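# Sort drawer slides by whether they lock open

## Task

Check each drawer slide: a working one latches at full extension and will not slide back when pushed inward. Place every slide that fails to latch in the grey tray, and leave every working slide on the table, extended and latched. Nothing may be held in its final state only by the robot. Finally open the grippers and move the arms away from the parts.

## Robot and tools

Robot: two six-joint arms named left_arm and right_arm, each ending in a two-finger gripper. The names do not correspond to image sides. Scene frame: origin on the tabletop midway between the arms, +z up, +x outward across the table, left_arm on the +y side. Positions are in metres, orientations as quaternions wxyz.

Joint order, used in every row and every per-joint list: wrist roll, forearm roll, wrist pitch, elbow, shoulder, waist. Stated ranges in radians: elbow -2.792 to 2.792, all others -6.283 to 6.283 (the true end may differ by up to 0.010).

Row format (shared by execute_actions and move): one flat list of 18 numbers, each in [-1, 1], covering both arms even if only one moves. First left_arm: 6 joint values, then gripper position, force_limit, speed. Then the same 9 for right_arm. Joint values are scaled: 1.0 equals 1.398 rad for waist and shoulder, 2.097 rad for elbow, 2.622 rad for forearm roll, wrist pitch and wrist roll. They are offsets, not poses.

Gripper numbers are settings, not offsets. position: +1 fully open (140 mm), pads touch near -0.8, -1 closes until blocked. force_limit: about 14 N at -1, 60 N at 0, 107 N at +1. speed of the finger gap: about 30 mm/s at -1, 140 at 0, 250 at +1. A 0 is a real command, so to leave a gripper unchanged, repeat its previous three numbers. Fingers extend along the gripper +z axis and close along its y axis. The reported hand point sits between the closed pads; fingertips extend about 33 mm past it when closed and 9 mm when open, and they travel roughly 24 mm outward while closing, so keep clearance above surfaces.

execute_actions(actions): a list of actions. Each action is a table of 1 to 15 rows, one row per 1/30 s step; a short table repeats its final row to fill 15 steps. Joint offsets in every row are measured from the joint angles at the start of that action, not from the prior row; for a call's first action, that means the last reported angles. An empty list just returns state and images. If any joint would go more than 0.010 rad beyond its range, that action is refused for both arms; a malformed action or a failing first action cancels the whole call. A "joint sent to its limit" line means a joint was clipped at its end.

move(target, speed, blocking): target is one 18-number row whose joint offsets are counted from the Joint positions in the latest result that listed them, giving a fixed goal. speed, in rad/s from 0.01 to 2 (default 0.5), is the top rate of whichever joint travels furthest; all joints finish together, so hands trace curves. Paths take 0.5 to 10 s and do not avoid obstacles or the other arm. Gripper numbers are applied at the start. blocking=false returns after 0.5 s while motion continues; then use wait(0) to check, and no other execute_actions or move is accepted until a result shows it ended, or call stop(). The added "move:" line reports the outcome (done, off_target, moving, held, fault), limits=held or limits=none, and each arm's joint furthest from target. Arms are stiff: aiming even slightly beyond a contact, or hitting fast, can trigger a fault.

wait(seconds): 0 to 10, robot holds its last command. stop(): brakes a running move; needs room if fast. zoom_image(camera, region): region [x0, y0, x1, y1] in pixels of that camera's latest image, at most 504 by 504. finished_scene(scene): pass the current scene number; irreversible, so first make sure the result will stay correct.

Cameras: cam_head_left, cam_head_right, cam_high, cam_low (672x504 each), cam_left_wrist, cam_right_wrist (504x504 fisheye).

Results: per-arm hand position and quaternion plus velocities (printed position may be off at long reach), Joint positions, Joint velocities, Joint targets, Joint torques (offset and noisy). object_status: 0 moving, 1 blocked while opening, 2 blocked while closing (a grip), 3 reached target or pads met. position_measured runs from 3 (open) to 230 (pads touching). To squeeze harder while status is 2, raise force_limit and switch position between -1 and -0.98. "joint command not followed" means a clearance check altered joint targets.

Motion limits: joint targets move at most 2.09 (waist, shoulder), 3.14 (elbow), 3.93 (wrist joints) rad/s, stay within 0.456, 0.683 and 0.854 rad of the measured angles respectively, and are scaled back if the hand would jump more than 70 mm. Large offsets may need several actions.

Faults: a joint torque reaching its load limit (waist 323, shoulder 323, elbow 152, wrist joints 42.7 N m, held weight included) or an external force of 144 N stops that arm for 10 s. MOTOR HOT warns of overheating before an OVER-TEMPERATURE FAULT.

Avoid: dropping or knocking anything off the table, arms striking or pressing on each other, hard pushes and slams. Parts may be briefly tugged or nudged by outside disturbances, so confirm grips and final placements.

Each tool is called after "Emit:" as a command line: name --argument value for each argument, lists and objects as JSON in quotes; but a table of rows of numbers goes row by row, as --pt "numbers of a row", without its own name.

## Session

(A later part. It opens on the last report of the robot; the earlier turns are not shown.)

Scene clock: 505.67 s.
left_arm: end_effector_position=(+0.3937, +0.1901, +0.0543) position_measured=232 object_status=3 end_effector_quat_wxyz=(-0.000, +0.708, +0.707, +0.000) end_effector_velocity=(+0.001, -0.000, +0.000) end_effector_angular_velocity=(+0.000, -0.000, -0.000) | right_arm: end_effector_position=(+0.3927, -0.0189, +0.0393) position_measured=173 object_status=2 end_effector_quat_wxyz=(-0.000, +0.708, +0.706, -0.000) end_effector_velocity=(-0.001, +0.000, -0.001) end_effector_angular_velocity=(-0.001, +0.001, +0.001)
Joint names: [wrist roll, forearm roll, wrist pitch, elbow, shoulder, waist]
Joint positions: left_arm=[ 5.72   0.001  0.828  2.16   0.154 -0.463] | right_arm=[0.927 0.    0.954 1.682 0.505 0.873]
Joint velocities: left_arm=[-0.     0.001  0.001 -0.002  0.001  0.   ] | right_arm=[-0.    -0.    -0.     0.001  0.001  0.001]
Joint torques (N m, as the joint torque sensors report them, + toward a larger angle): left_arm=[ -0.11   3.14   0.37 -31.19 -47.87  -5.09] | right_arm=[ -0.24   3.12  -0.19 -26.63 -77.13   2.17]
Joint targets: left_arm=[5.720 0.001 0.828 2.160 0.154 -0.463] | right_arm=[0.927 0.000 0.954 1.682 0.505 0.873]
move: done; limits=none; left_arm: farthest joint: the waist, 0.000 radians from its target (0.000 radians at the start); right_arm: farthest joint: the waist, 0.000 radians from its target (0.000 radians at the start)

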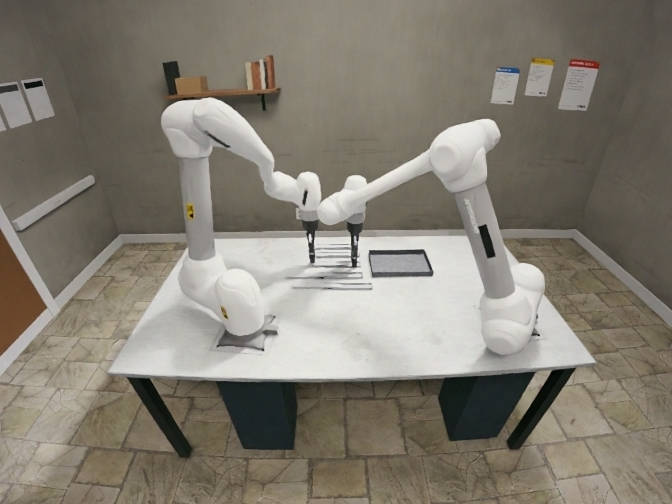

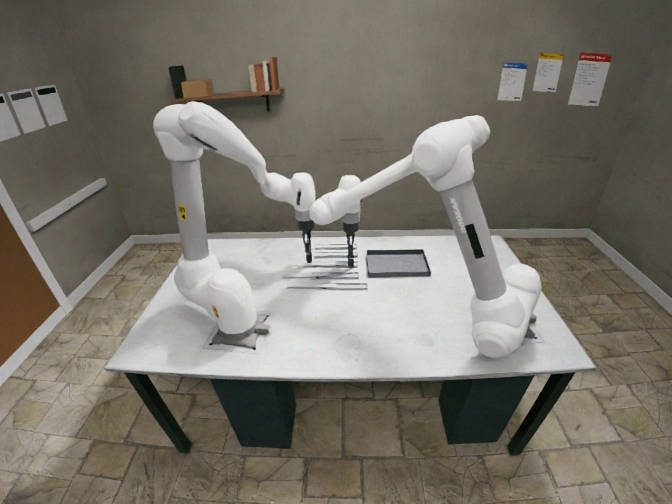

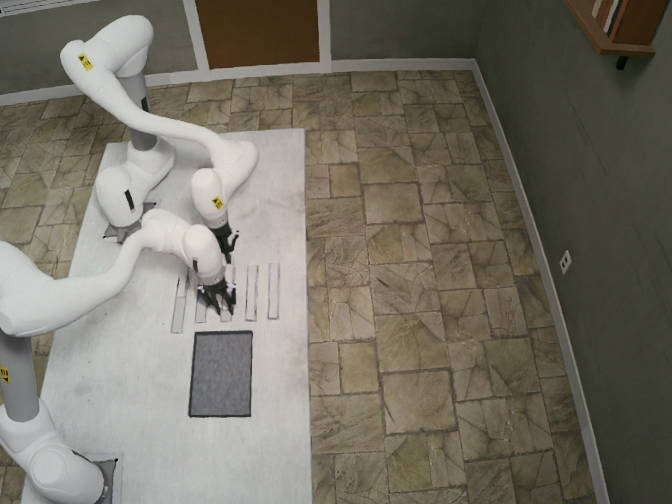

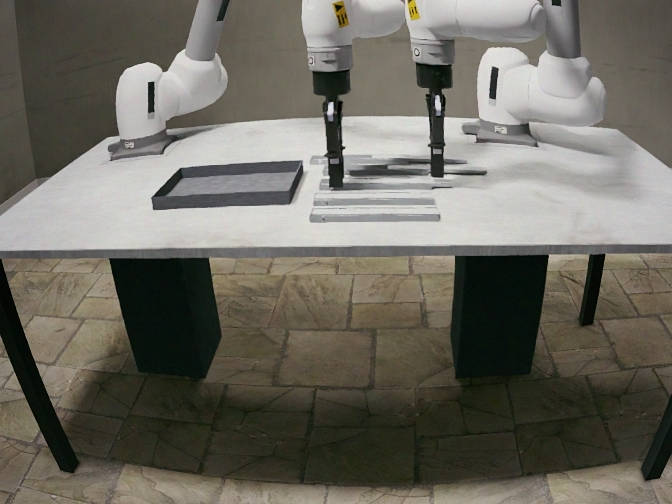

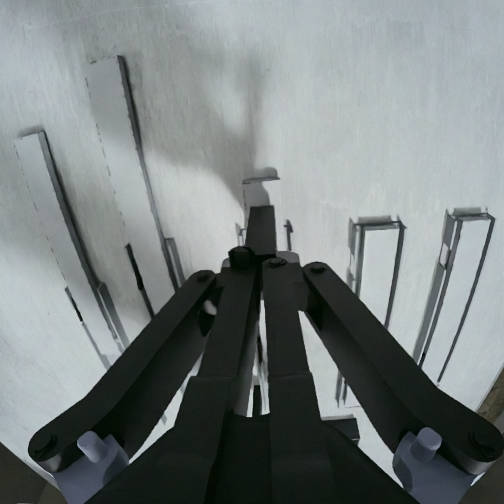

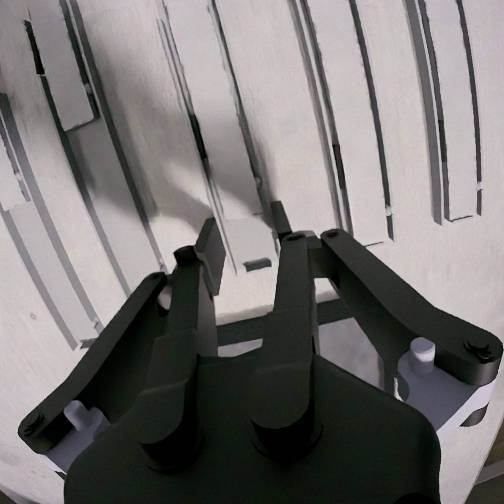

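Emit:
move --target '[0.0134,0,-0.0015,0.009,-0.0107,0.0252,-0.25,-0.4,0,0,0,0,0,0,0,-1,-0.4,0]' --speed 0.1

Emit:
move --target '[0,0,-0.0108,0.0053,0.0123,0,-0.25,-0.4,0,0,0,0,0,0,0,-1,-0.4,0]' --speed 0.06

Emit:
execute_actions --actions '[[[0,0,0,0,0,0,-1,-0.4,0,0,0,0,0,0,0,-1,-0.4,0]],[[0,0,0,0,0,0,-1,-0.4,0,0,0,0,0,0,0,-1,-0.4,0]]]'

Scene clock: 519.10 s.
left_arm: end_effector_position=(+0.3928, +0.2113, +0.0541) position_measured=160 object_status=3 end_effector_quat_wxyz=(-0.000, +0.708, +0.707, +0.000) end_effector_velocity=(+0.001, +0.000, +0.000) end_effector_angular_velocity=(-0.000, +0.001, +0.001) | right_arm: end_effector_position=(+0.3927, -0.0189, +0.0393) position_measured=173 object_status=2 end_effector_quat_wxyz=(-0.000, +0.708, +0.706, -0.000) end_effector_velocity=(+0.000, +0.000, -0.000) end_effector_angular_velocity=(-0.000, -0.000, +0.001)
Joint names: [wrist roll, forearm roll, wrist pitch, elbow, shoulder, waist]
Joint positions: left_arm=[ 5.755  0.001  0.824  2.179  0.139 -0.428] | right_arm=[0.927 0.    0.954 1.682 0.505 0.873]
Joint velocities: left_arm=[ 0.    -0.001  0.001 -0.001  0.001  0.001] | right_arm=[-0. -0.  0. -0.  0.  0.]
Joint torques (N m, as the joint torque sensors report them, + toward a larger angle): left_arm=[ -0.12   3.38   0.31 -31.69 -44.45  -3.5 ] | right_arm=[ -0.16   2.93  -0.27 -26.48 -77.1    1.25]
Joint targets: left_arm=[5.755 0.001 0.824 2.179 0.139 -0.428] | right_arm=[0.927 0.000 0.954 1.682 0.505 0.873]
move: done; limits=none; left_arm: farthest joint: the waist, 0.000 radians from its target (0.035 radians at the start); right_arm: farthest joint: the waist, 0.000 radians from its target (0.000 radians at the start)

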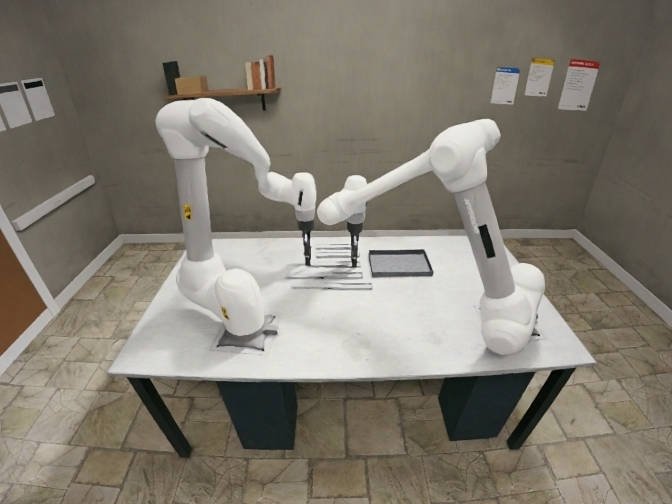

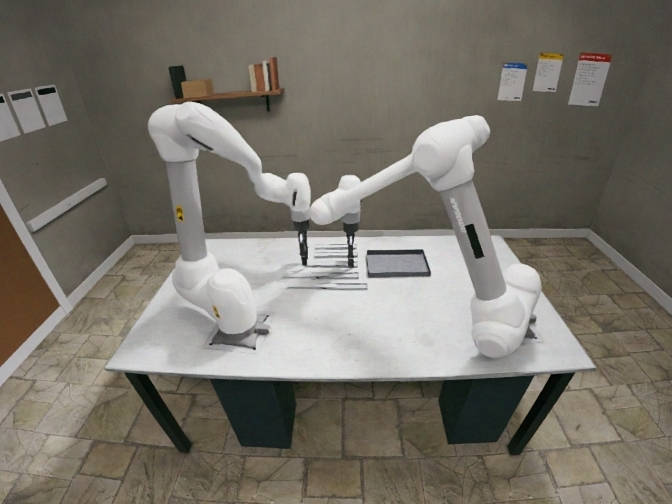

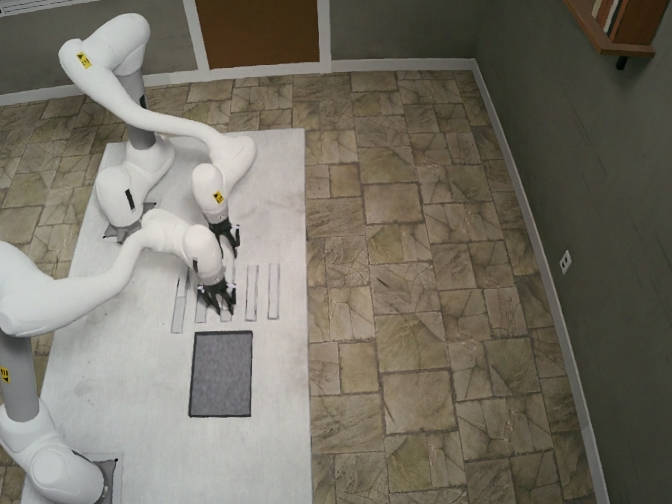

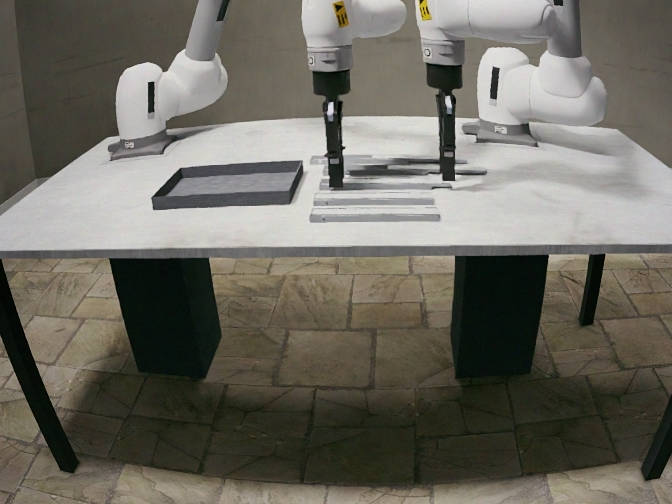

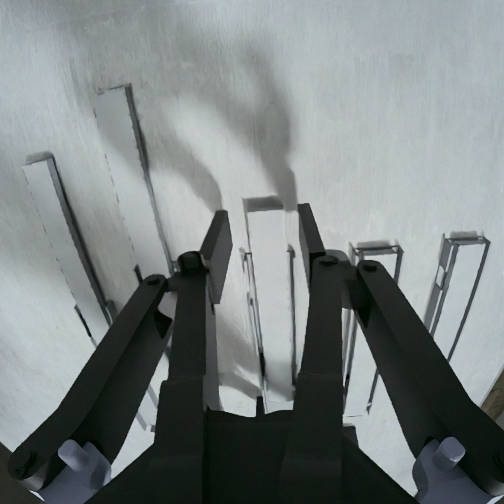

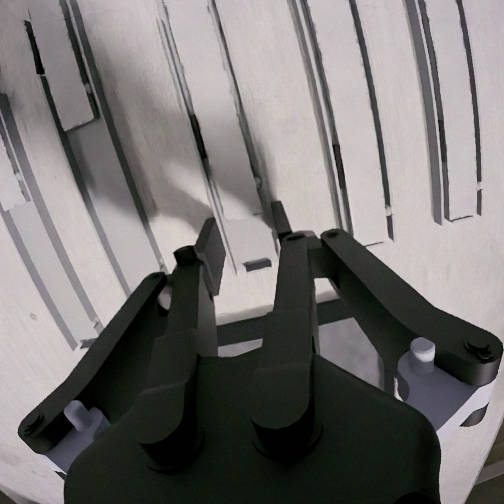

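Scene clock: 519.87 s.
left_arm: end_effector_position=(+0.3924, +0.2115, +0.0411) position_measured=160 object_status=3 end_effector_quat_wxyz=(-0.000, +0.708, +0.707, +0.000) end_effector_velocity=(-0.000, +0.001, +0.000) end_effector_angular_velocity=(+0.000, -0.001, -0.001) | right_arm: end_effector_position=(+0.3927, -0.0189, +0.0393) position_measured=173 object_status=2 end_effector_quat_wxyz=(-0.000, +0.708, +0.706, -0.000) end_effector_velocity=(-0.000, -0.001, -0.000) end_effector_angular_velocity=(-0.001, +0.001, -0.001)
Joint names: [wrist roll, forearm roll, wrist pitch, elbow, shoulder, waist]
Joint positions: left_arm=[ 5.755  0.001  0.796  2.19   0.156 -0.428] | right_arm=[0.927 0.    0.954 1.682 0.505 0.873]
Joint velocities: left_arm=[ 0.     0.001 -0.001  0.001 -0.001  0.   ] | right_arm=[ 0.     0.     0.     0.001 -0.    -0.   ]
Joint torques (N m, as the joint torque sensors report them, + toward a larger angle): left_arm=[  0.02   3.11   0.21 -29.98 -46.27  -5.63] | right_arm=[ -0.13   3.11  -0.33 -26.6  -76.97   2.03]
Joint targets: left_arm=[5.755 0.001 0.796 2.190 0.156 -0.428] | right_arm=[0.927 0.000 0.954 1.682 0.505 0.873]
move: done; limits=none; left_arm: farthest joint: the waist, 0.000 radians from its target (0.000 radians at the start); right_arm: farthest joint: the waist, 0.000 radians from its target (0.000 radians at the start)

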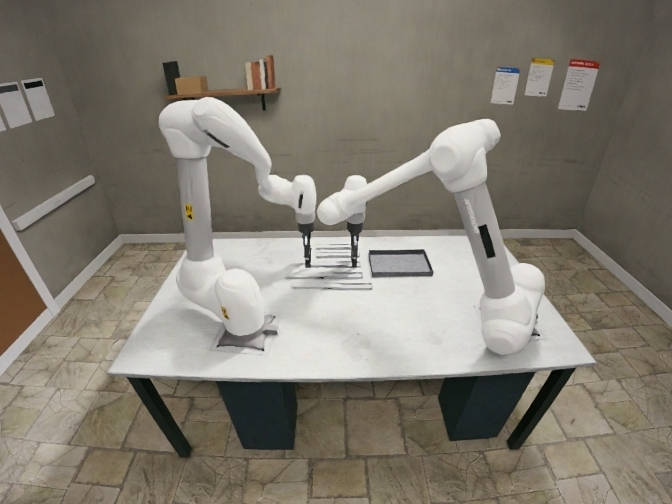

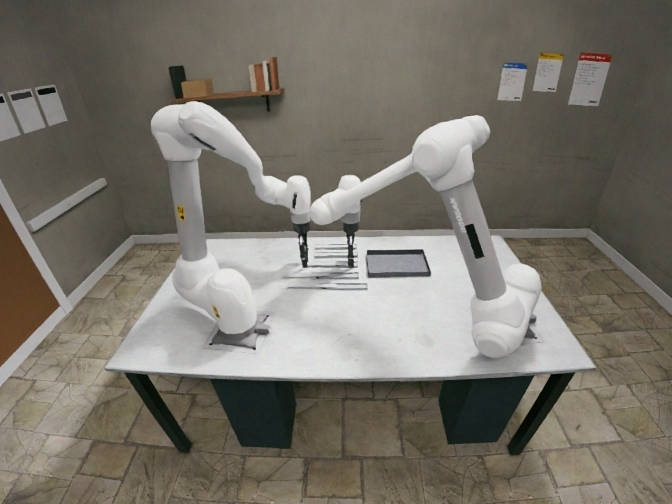

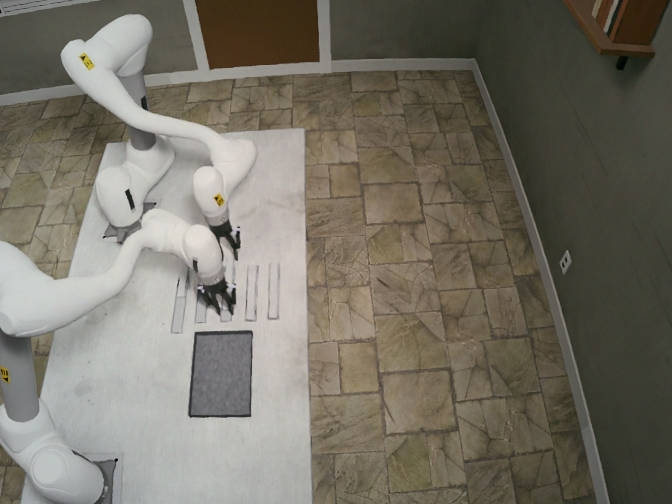

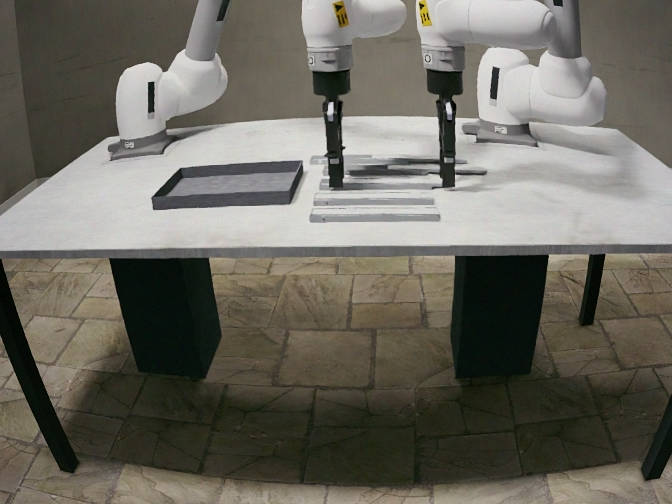

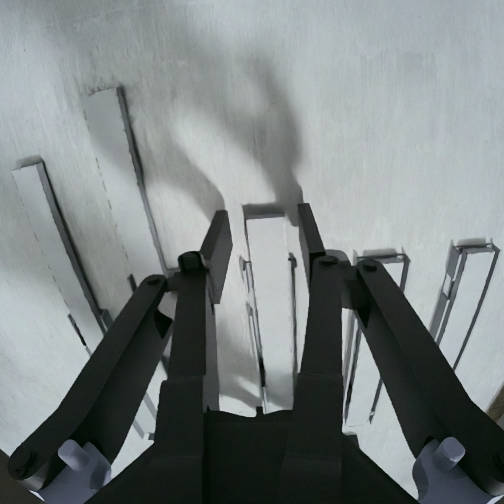

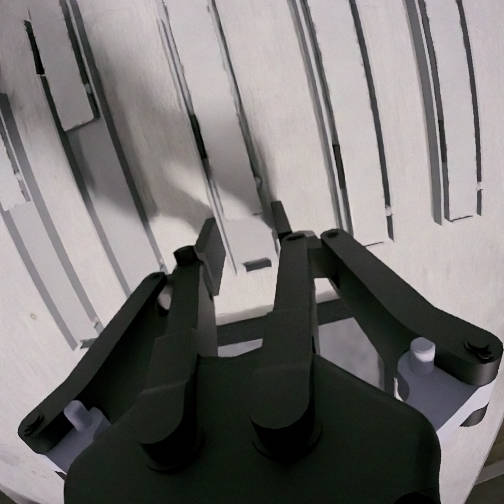

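Scene clock: 520.87 s.
left_arm: end_effector_position=(+0.3924, +0.2115, +0.0411) position_measured=195 object_status=2 end_effector_quat_wxyz=(-0.000, +0.708, +0.707, +0.000) end_effector_velocity=(+0.000, +0.001, -0.001) end_effector_angular_velocity=(+0.001, -0.001, -0.001) | right_arm: end_effector_position=(+0.3927, -0.0189, +0.0393) position_measured=173 object_status=2 end_effector_quat_wxyz=(-0.000, +0.708, +0.706, -0.000) end_effector_velocity=(+0.001, +0.000, +0.001) end_effector_angular_velocity=(+0.002, -0.001, -0.000)
Joint names: [wrist roll, forearm roll, wrist pitch, elbow, shoulder, waist]
Joint positions: left_arm=[ 5.755  0.001  0.796  2.19   0.156 -0.428] | right_arm=[0.927 0.    0.954 1.682 0.505 0.873]
Joint velocities: left_arm=[ 0.     0.002 -0.002  0.001  0.001  0.   ] | right_arm=[-0.001  0.     0.    -0.001 -0.001 -0.001]
Joint torques (N m, as the joint torque sensors report them, + toward a larger angle): left_arm=[ -0.08   2.6    1.14 -22.57 -38.12  -6.46] | right_arm=[  0.51   4.06  -0.74 -27.46 -77.36   3.59]
Joint targets: left_arm=[5.755 0.001 0.796 2.190 0.156 -0.428] | right_arm=[0.927 0.000 0.954 1.682 0.505 0.873]

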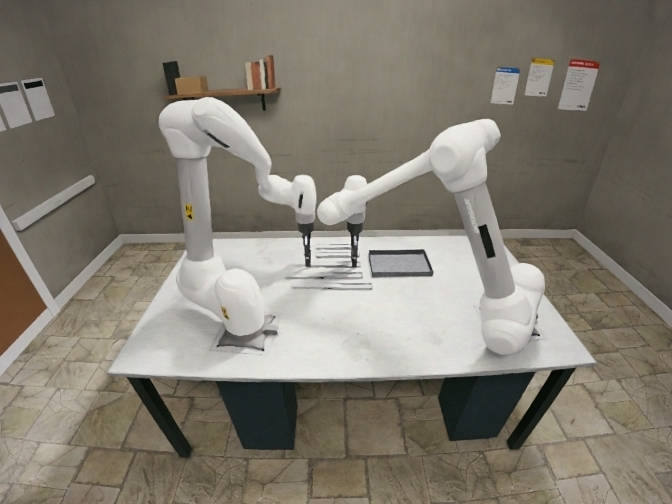

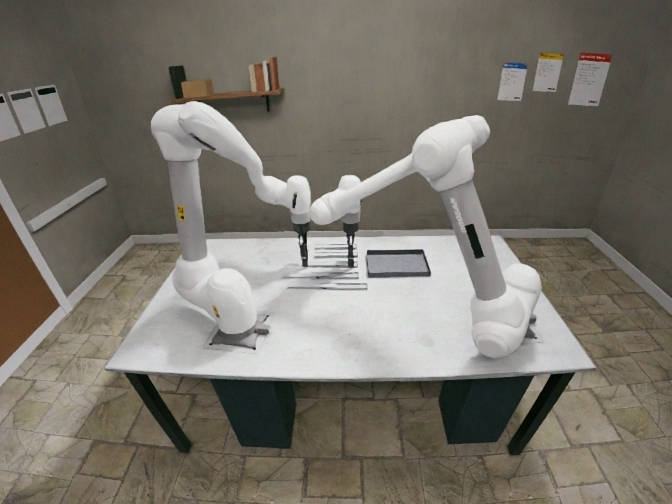

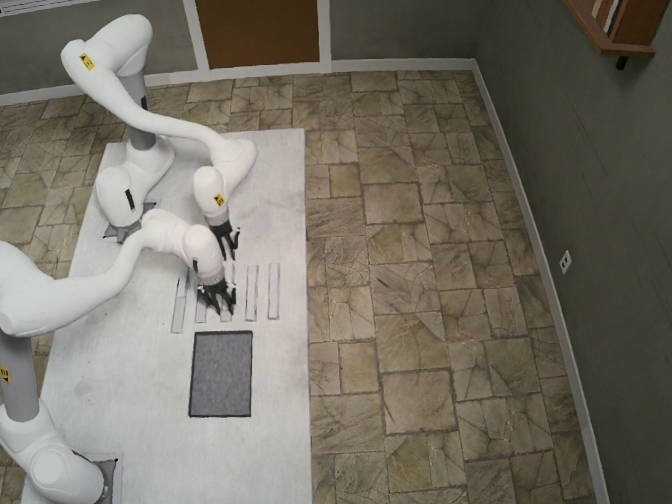

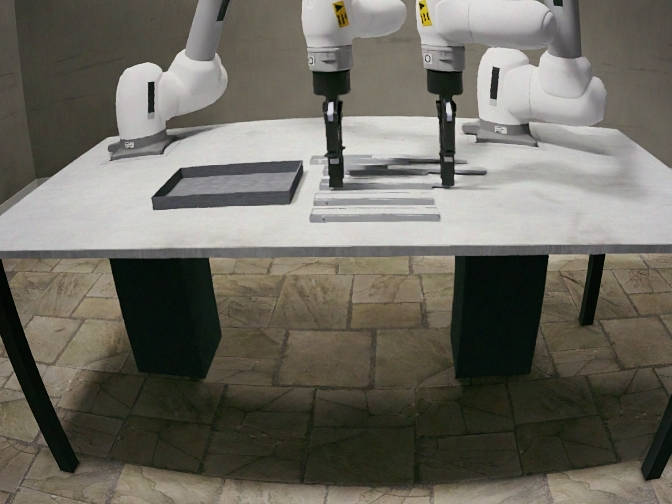

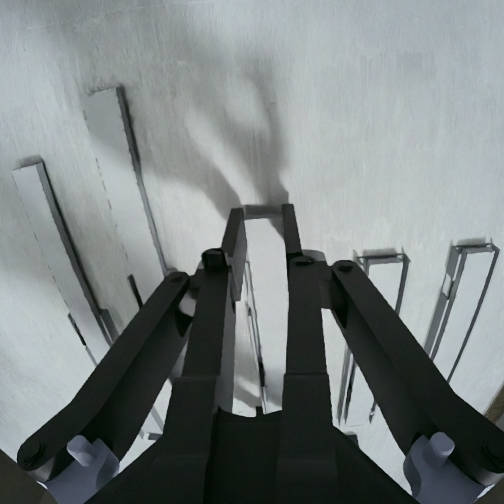

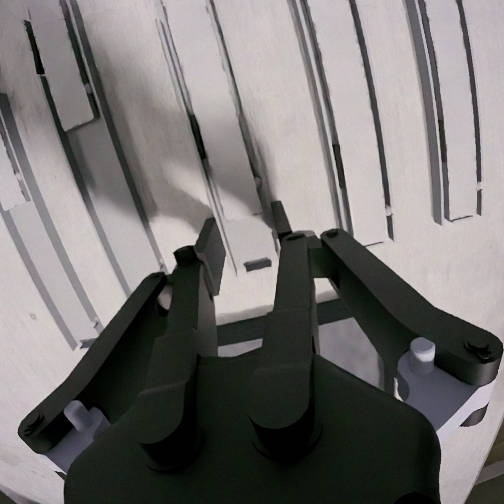

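Emit:
move --target '[0.0372,0,-0.0018,0.0175,-0.0228,0.0698,-1,-0.4,0,0,0,0,0,0,0,-1,-0.4,0]' --speed 0.1

Emit:
move --target '[0.041,0,-0.0016,0.0134,-0.0171,0.077,-1,-0.4,0,0,0,0,0,0,0,-1,-0.4,0]' --speed 0.05

Scene clock: 542.70 s.
left_arm: end_effector_position=(+0.3922, +0.2649, +0.0419) position_measured=195 object_status=2 end_effector_quat_wxyz=(-0.000, +0.708, +0.707, +0.000) end_effector_velocity=(-0.001, +0.001, -0.001) end_effector_angular_velocity=(+0.001, +0.002, -0.001) | right_arm: end_effector_position=(+0.3927, -0.0189, +0.0393) position_measured=173 object_status=2 end_effector_quat_wxyz=(-0.000, +0.708, +0.706, -0.000) end_effector_velocity=(+0.000, +0.000, +0.001) end_effector_angular_velocity=(+0.001, -0.000, +0.000)
Joint names: [wrist roll, forearm roll, wrist pitch, elbow, shoulder, waist]
Joint positions: left_arm=[ 5.852  0.001  0.791  2.227  0.124 -0.33 ] | right_arm=[0.927 0.    0.954 1.682 0.505 0.873]
Joint velocities: left_arm=[0.001 0.    0.001 0.002 0.    0.   ] | right_arm=[-0.001  0.001  0.    -0.    -0.001 -0.   ]
Joint torques (N m, as the joint torque sensors report them, + toward a larger angle): left_arm=[ -0.03   3.18   1.55 -29.05 -43.87  -7.54] | right_arm=[  0.56   2.67  -1.53 -26.33 -71.26  -0.64]
Joint targets: left_arm=[5.852 0.001 0.791 2.227 0.124 -0.330] | right_arm=[0.927 0.000 0.954 1.682 0.505 0.873]
move: done; limits=none; left_arm: farthest joint: the waist, 0.000 radians from its target (0.098 radians at the start); right_arm: farthest joint: the waist, 0.000 radians from its target (0.000 radians at the start)

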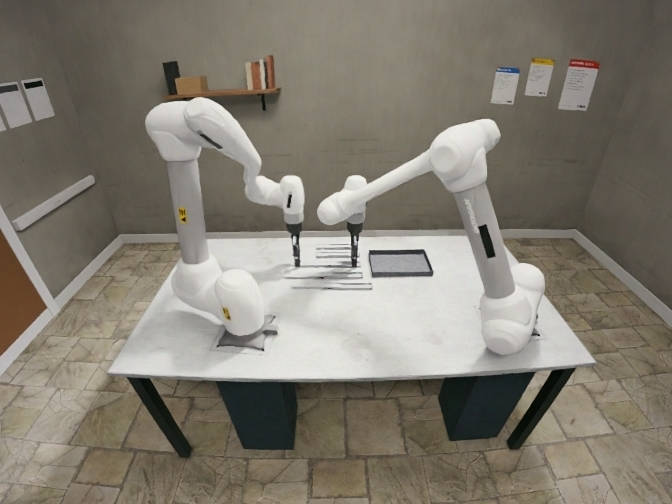

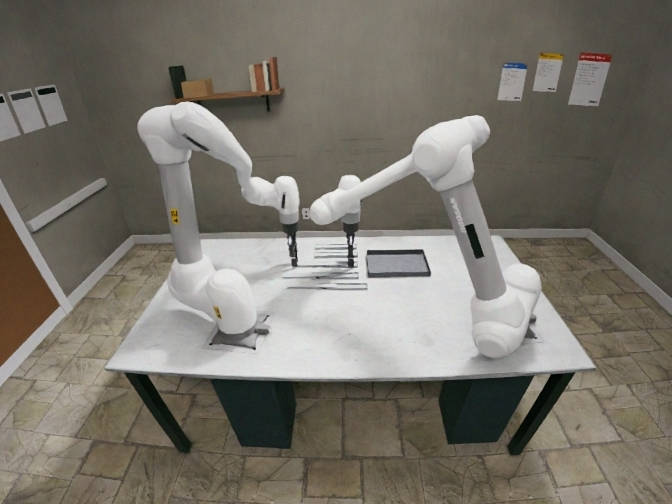

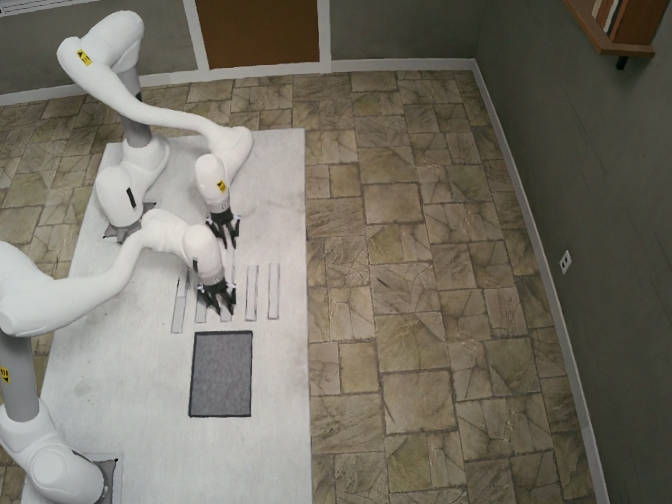

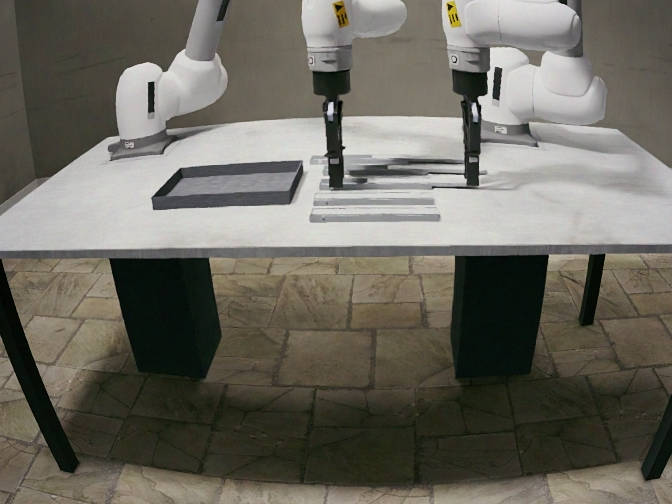

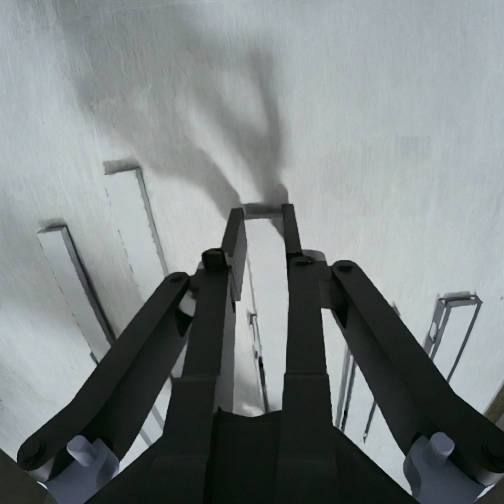

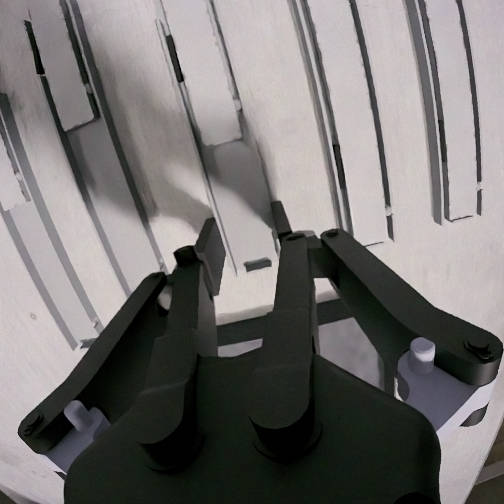

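Scene clock: 545.10 s.
left_arm: end_effector_position=(+0.3920, +0.3189, +0.0419) position_measured=195 object_status=2 end_effector_quat_wxyz=(-0.000, +0.707, +0.707, +0.000) end_effector_velocity=(-0.000, +0.000, -0.000) end_effector_angular_velocity=(+0.002, +0.002, -0.001) | right_arm: end_effector_position=(+0.3927, -0.0188, +0.0394) position_measured=173 object_status=2 end_effector_quat_wxyz=(-0.000, +0.708, +0.706, +0.000) end_effector_velocity=(-0.001, -0.001, -0.001) end_effector_angular_velocity=(-0.003, +0.002, +0.001)
Joint names: [wrist roll, forearm roll, wrist pitch, elbow, shoulder, waist]
Joint positions: left_arm=[ 5.96   0.001  0.787  2.255  0.101 -0.223] | right_arm=[0.927 0.    0.954 1.682 0.505 0.873]
Joint velocities: left_arm=[ 0.001  0.001  0.002 -0.001  0.001  0.   ] | right_arm=[-0.001 -0.     0.001  0.002 -0.001  0.001]
Joint torques (N m, as the joint torque sensors report them, + toward a larger angle): left_arm=[ -0.18  16.44   6.52 -17.15 -37.6   19.36] | right_arm=[ -0.07  -6.25  15.01  -5.39 -85.15 -21.05]
Joint targets: left_arm=[5.960 0.001 0.787 2.255 0.101 -0.223] | right_arm=[0.927 0.000 0.954 1.682 0.505 0.873]
move: done; limits=none; left_arm: farthest joint: the waist, 0.001 radians from its target (0.108 radians at the start); right_arm: farthest joint: the waist, 0.000 radians from its target (0.000 radians at the start)

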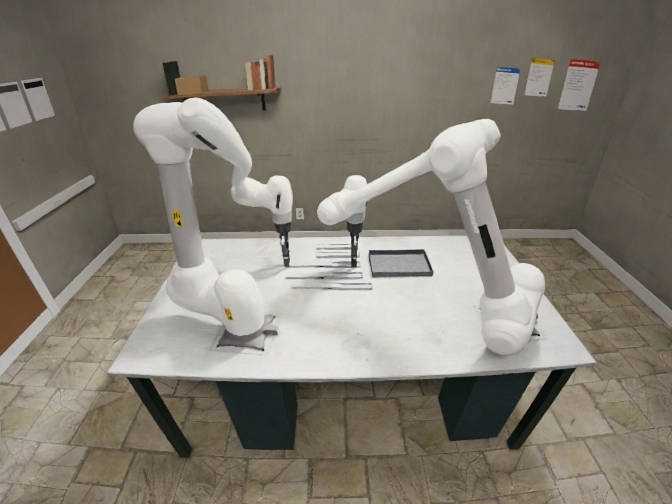

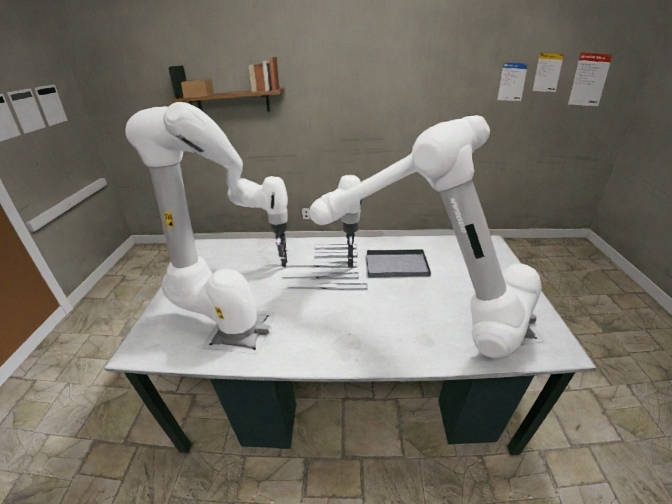

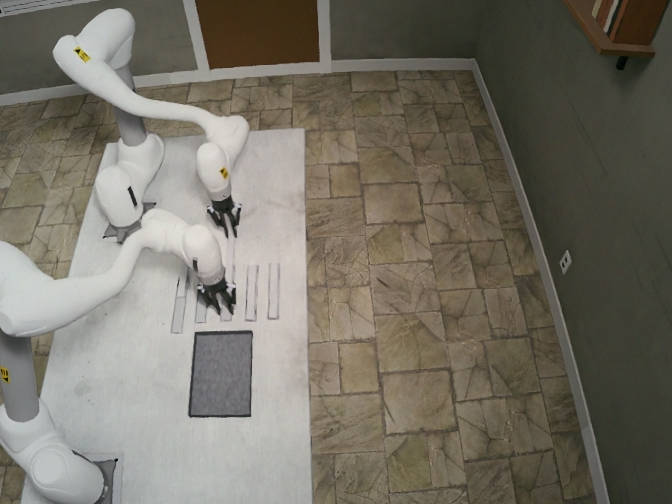

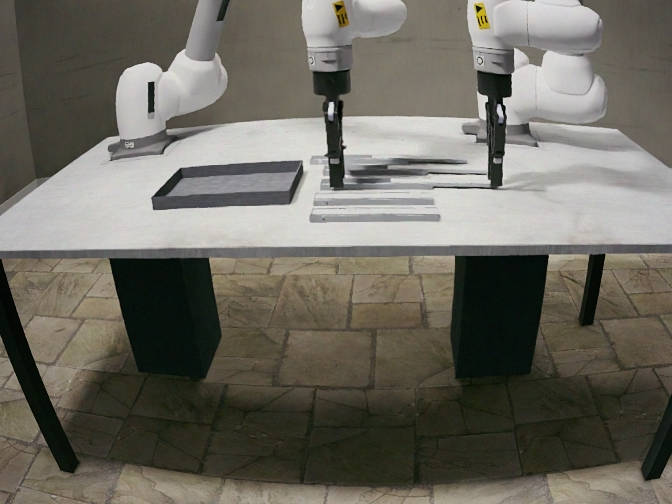

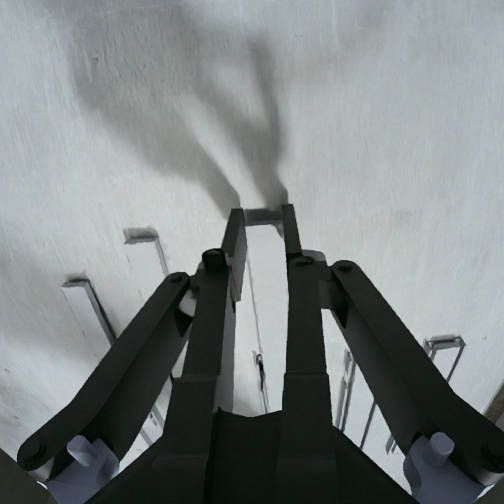

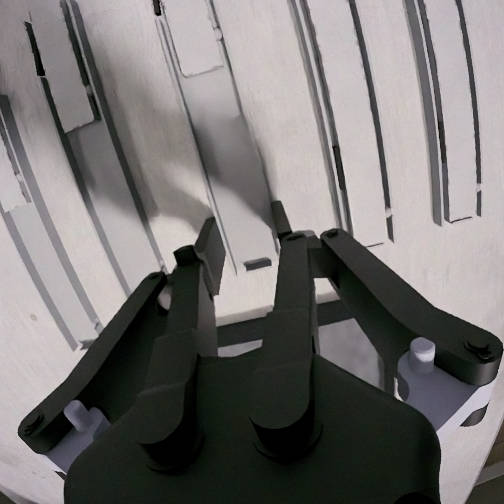

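At stop. Push back 15 mm.

Emit:
move --target '[-0.0114,0,0.0004,-0.0034,0.0044,-0.0214,-1,-0.4,0,0,0,0,0,0,0,-1,-0.4,0]' --speed 0.03

Scene clock: 550.57 s.
left_arm: end_effector_position=(+0.3923, +0.3042, +0.0419) position_measured=195 object_status=2 end_effector_quat_wxyz=(-0.000, +0.707, +0.707, +0.000) end_effector_velocity=(-0.000, +0.001, +0.000) end_effector_angular_velocity=(+0.001, +0.002, +0.000) | right_arm: end_effector_position=(+0.3928, -0.0189, +0.0394) position_measured=173 object_status=2 end_effector_quat_wxyz=(-0.000, +0.708, +0.706, -0.000) end_effector_velocity=(+0.001, +0.001, +0.000) end_effector_angular_velocity=(+0.002, -0.001, +0.000)
Joint names: [wrist roll, forearm roll, wrist pitch, elbow, shoulder, waist]
Joint positions: left_arm=[ 5.93   0.002  0.788  2.248  0.107 -0.253] | right_arm=[0.927 0.    0.955 1.682 0.505 0.873]
Joint velocities: left_arm=[-0.     0.001  0.002 -0.001  0.     0.001] | right_arm=[ 0.     0.    -0.001 -0.001  0.001  0.   ]
Joint torques (N m, as the joint torque sensors report them, + toward a larger angle): left_arm=[ -0.18 -10.86  -8.07 -47.44 -43.12 -32.87] | right_arm=[ -0.01  13.05 -16.29 -48.94 -66.45  25.38]
Joint targets: left_arm=[5.930 0.001 0.788 2.248 0.107 -0.253] | right_arm=[0.927 0.000 0.954 1.682 0.505 0.873]
move: done; limits=none; left_arm: farthest joint: the forearm roll, 0.001 radians from its target (0.000 radians at the start); right_arm: farthest joint: the wrist pitch, 0.001 radians from its target (0.000 radians at the start)

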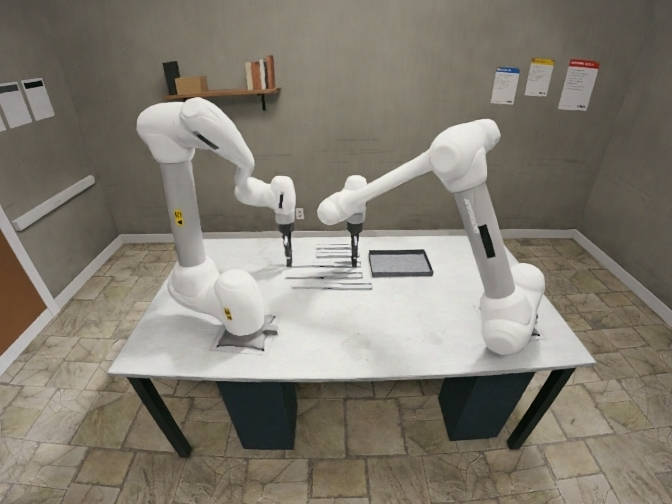

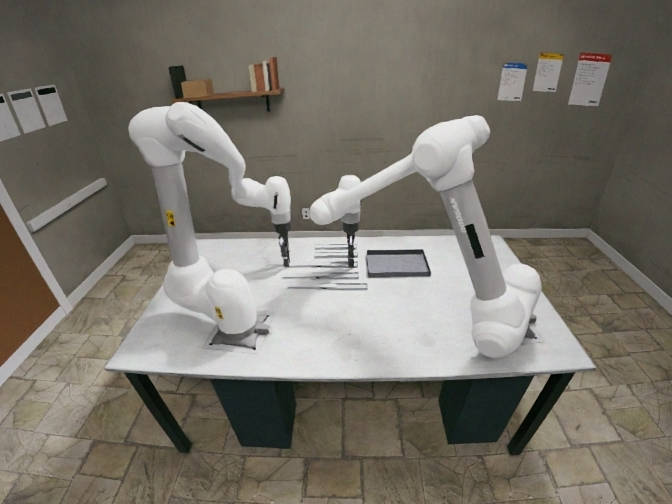

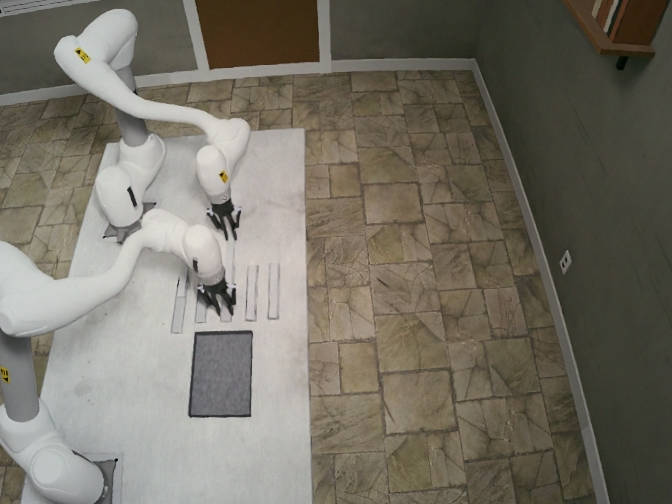

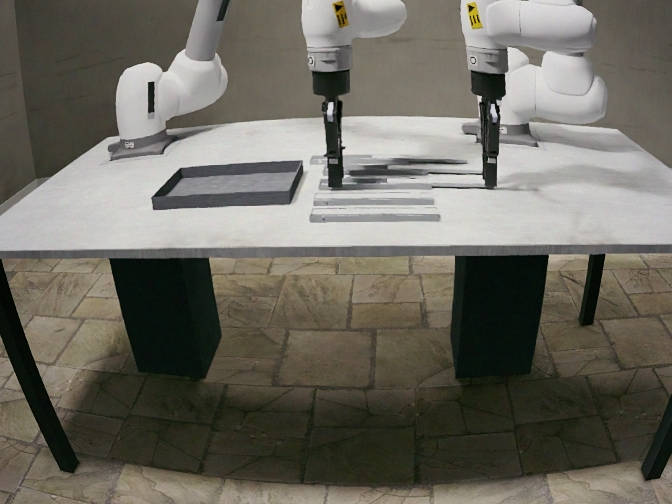

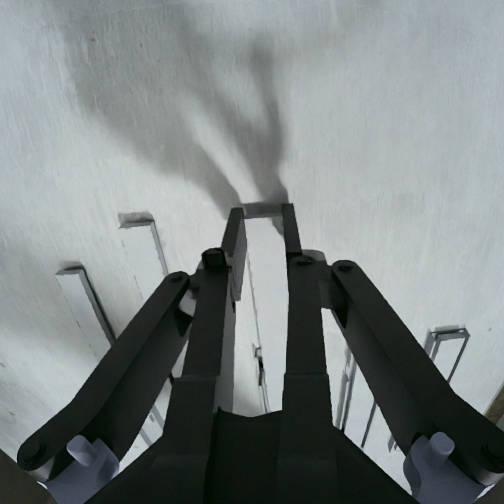

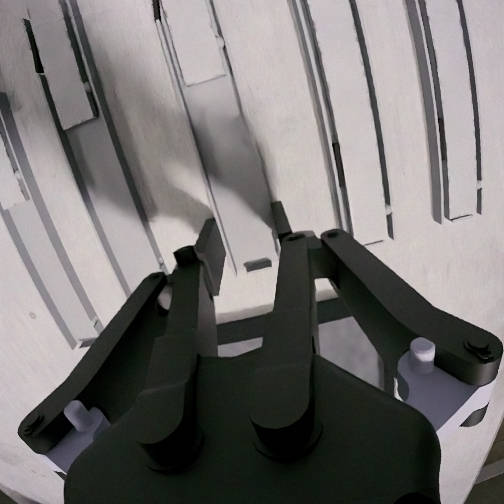

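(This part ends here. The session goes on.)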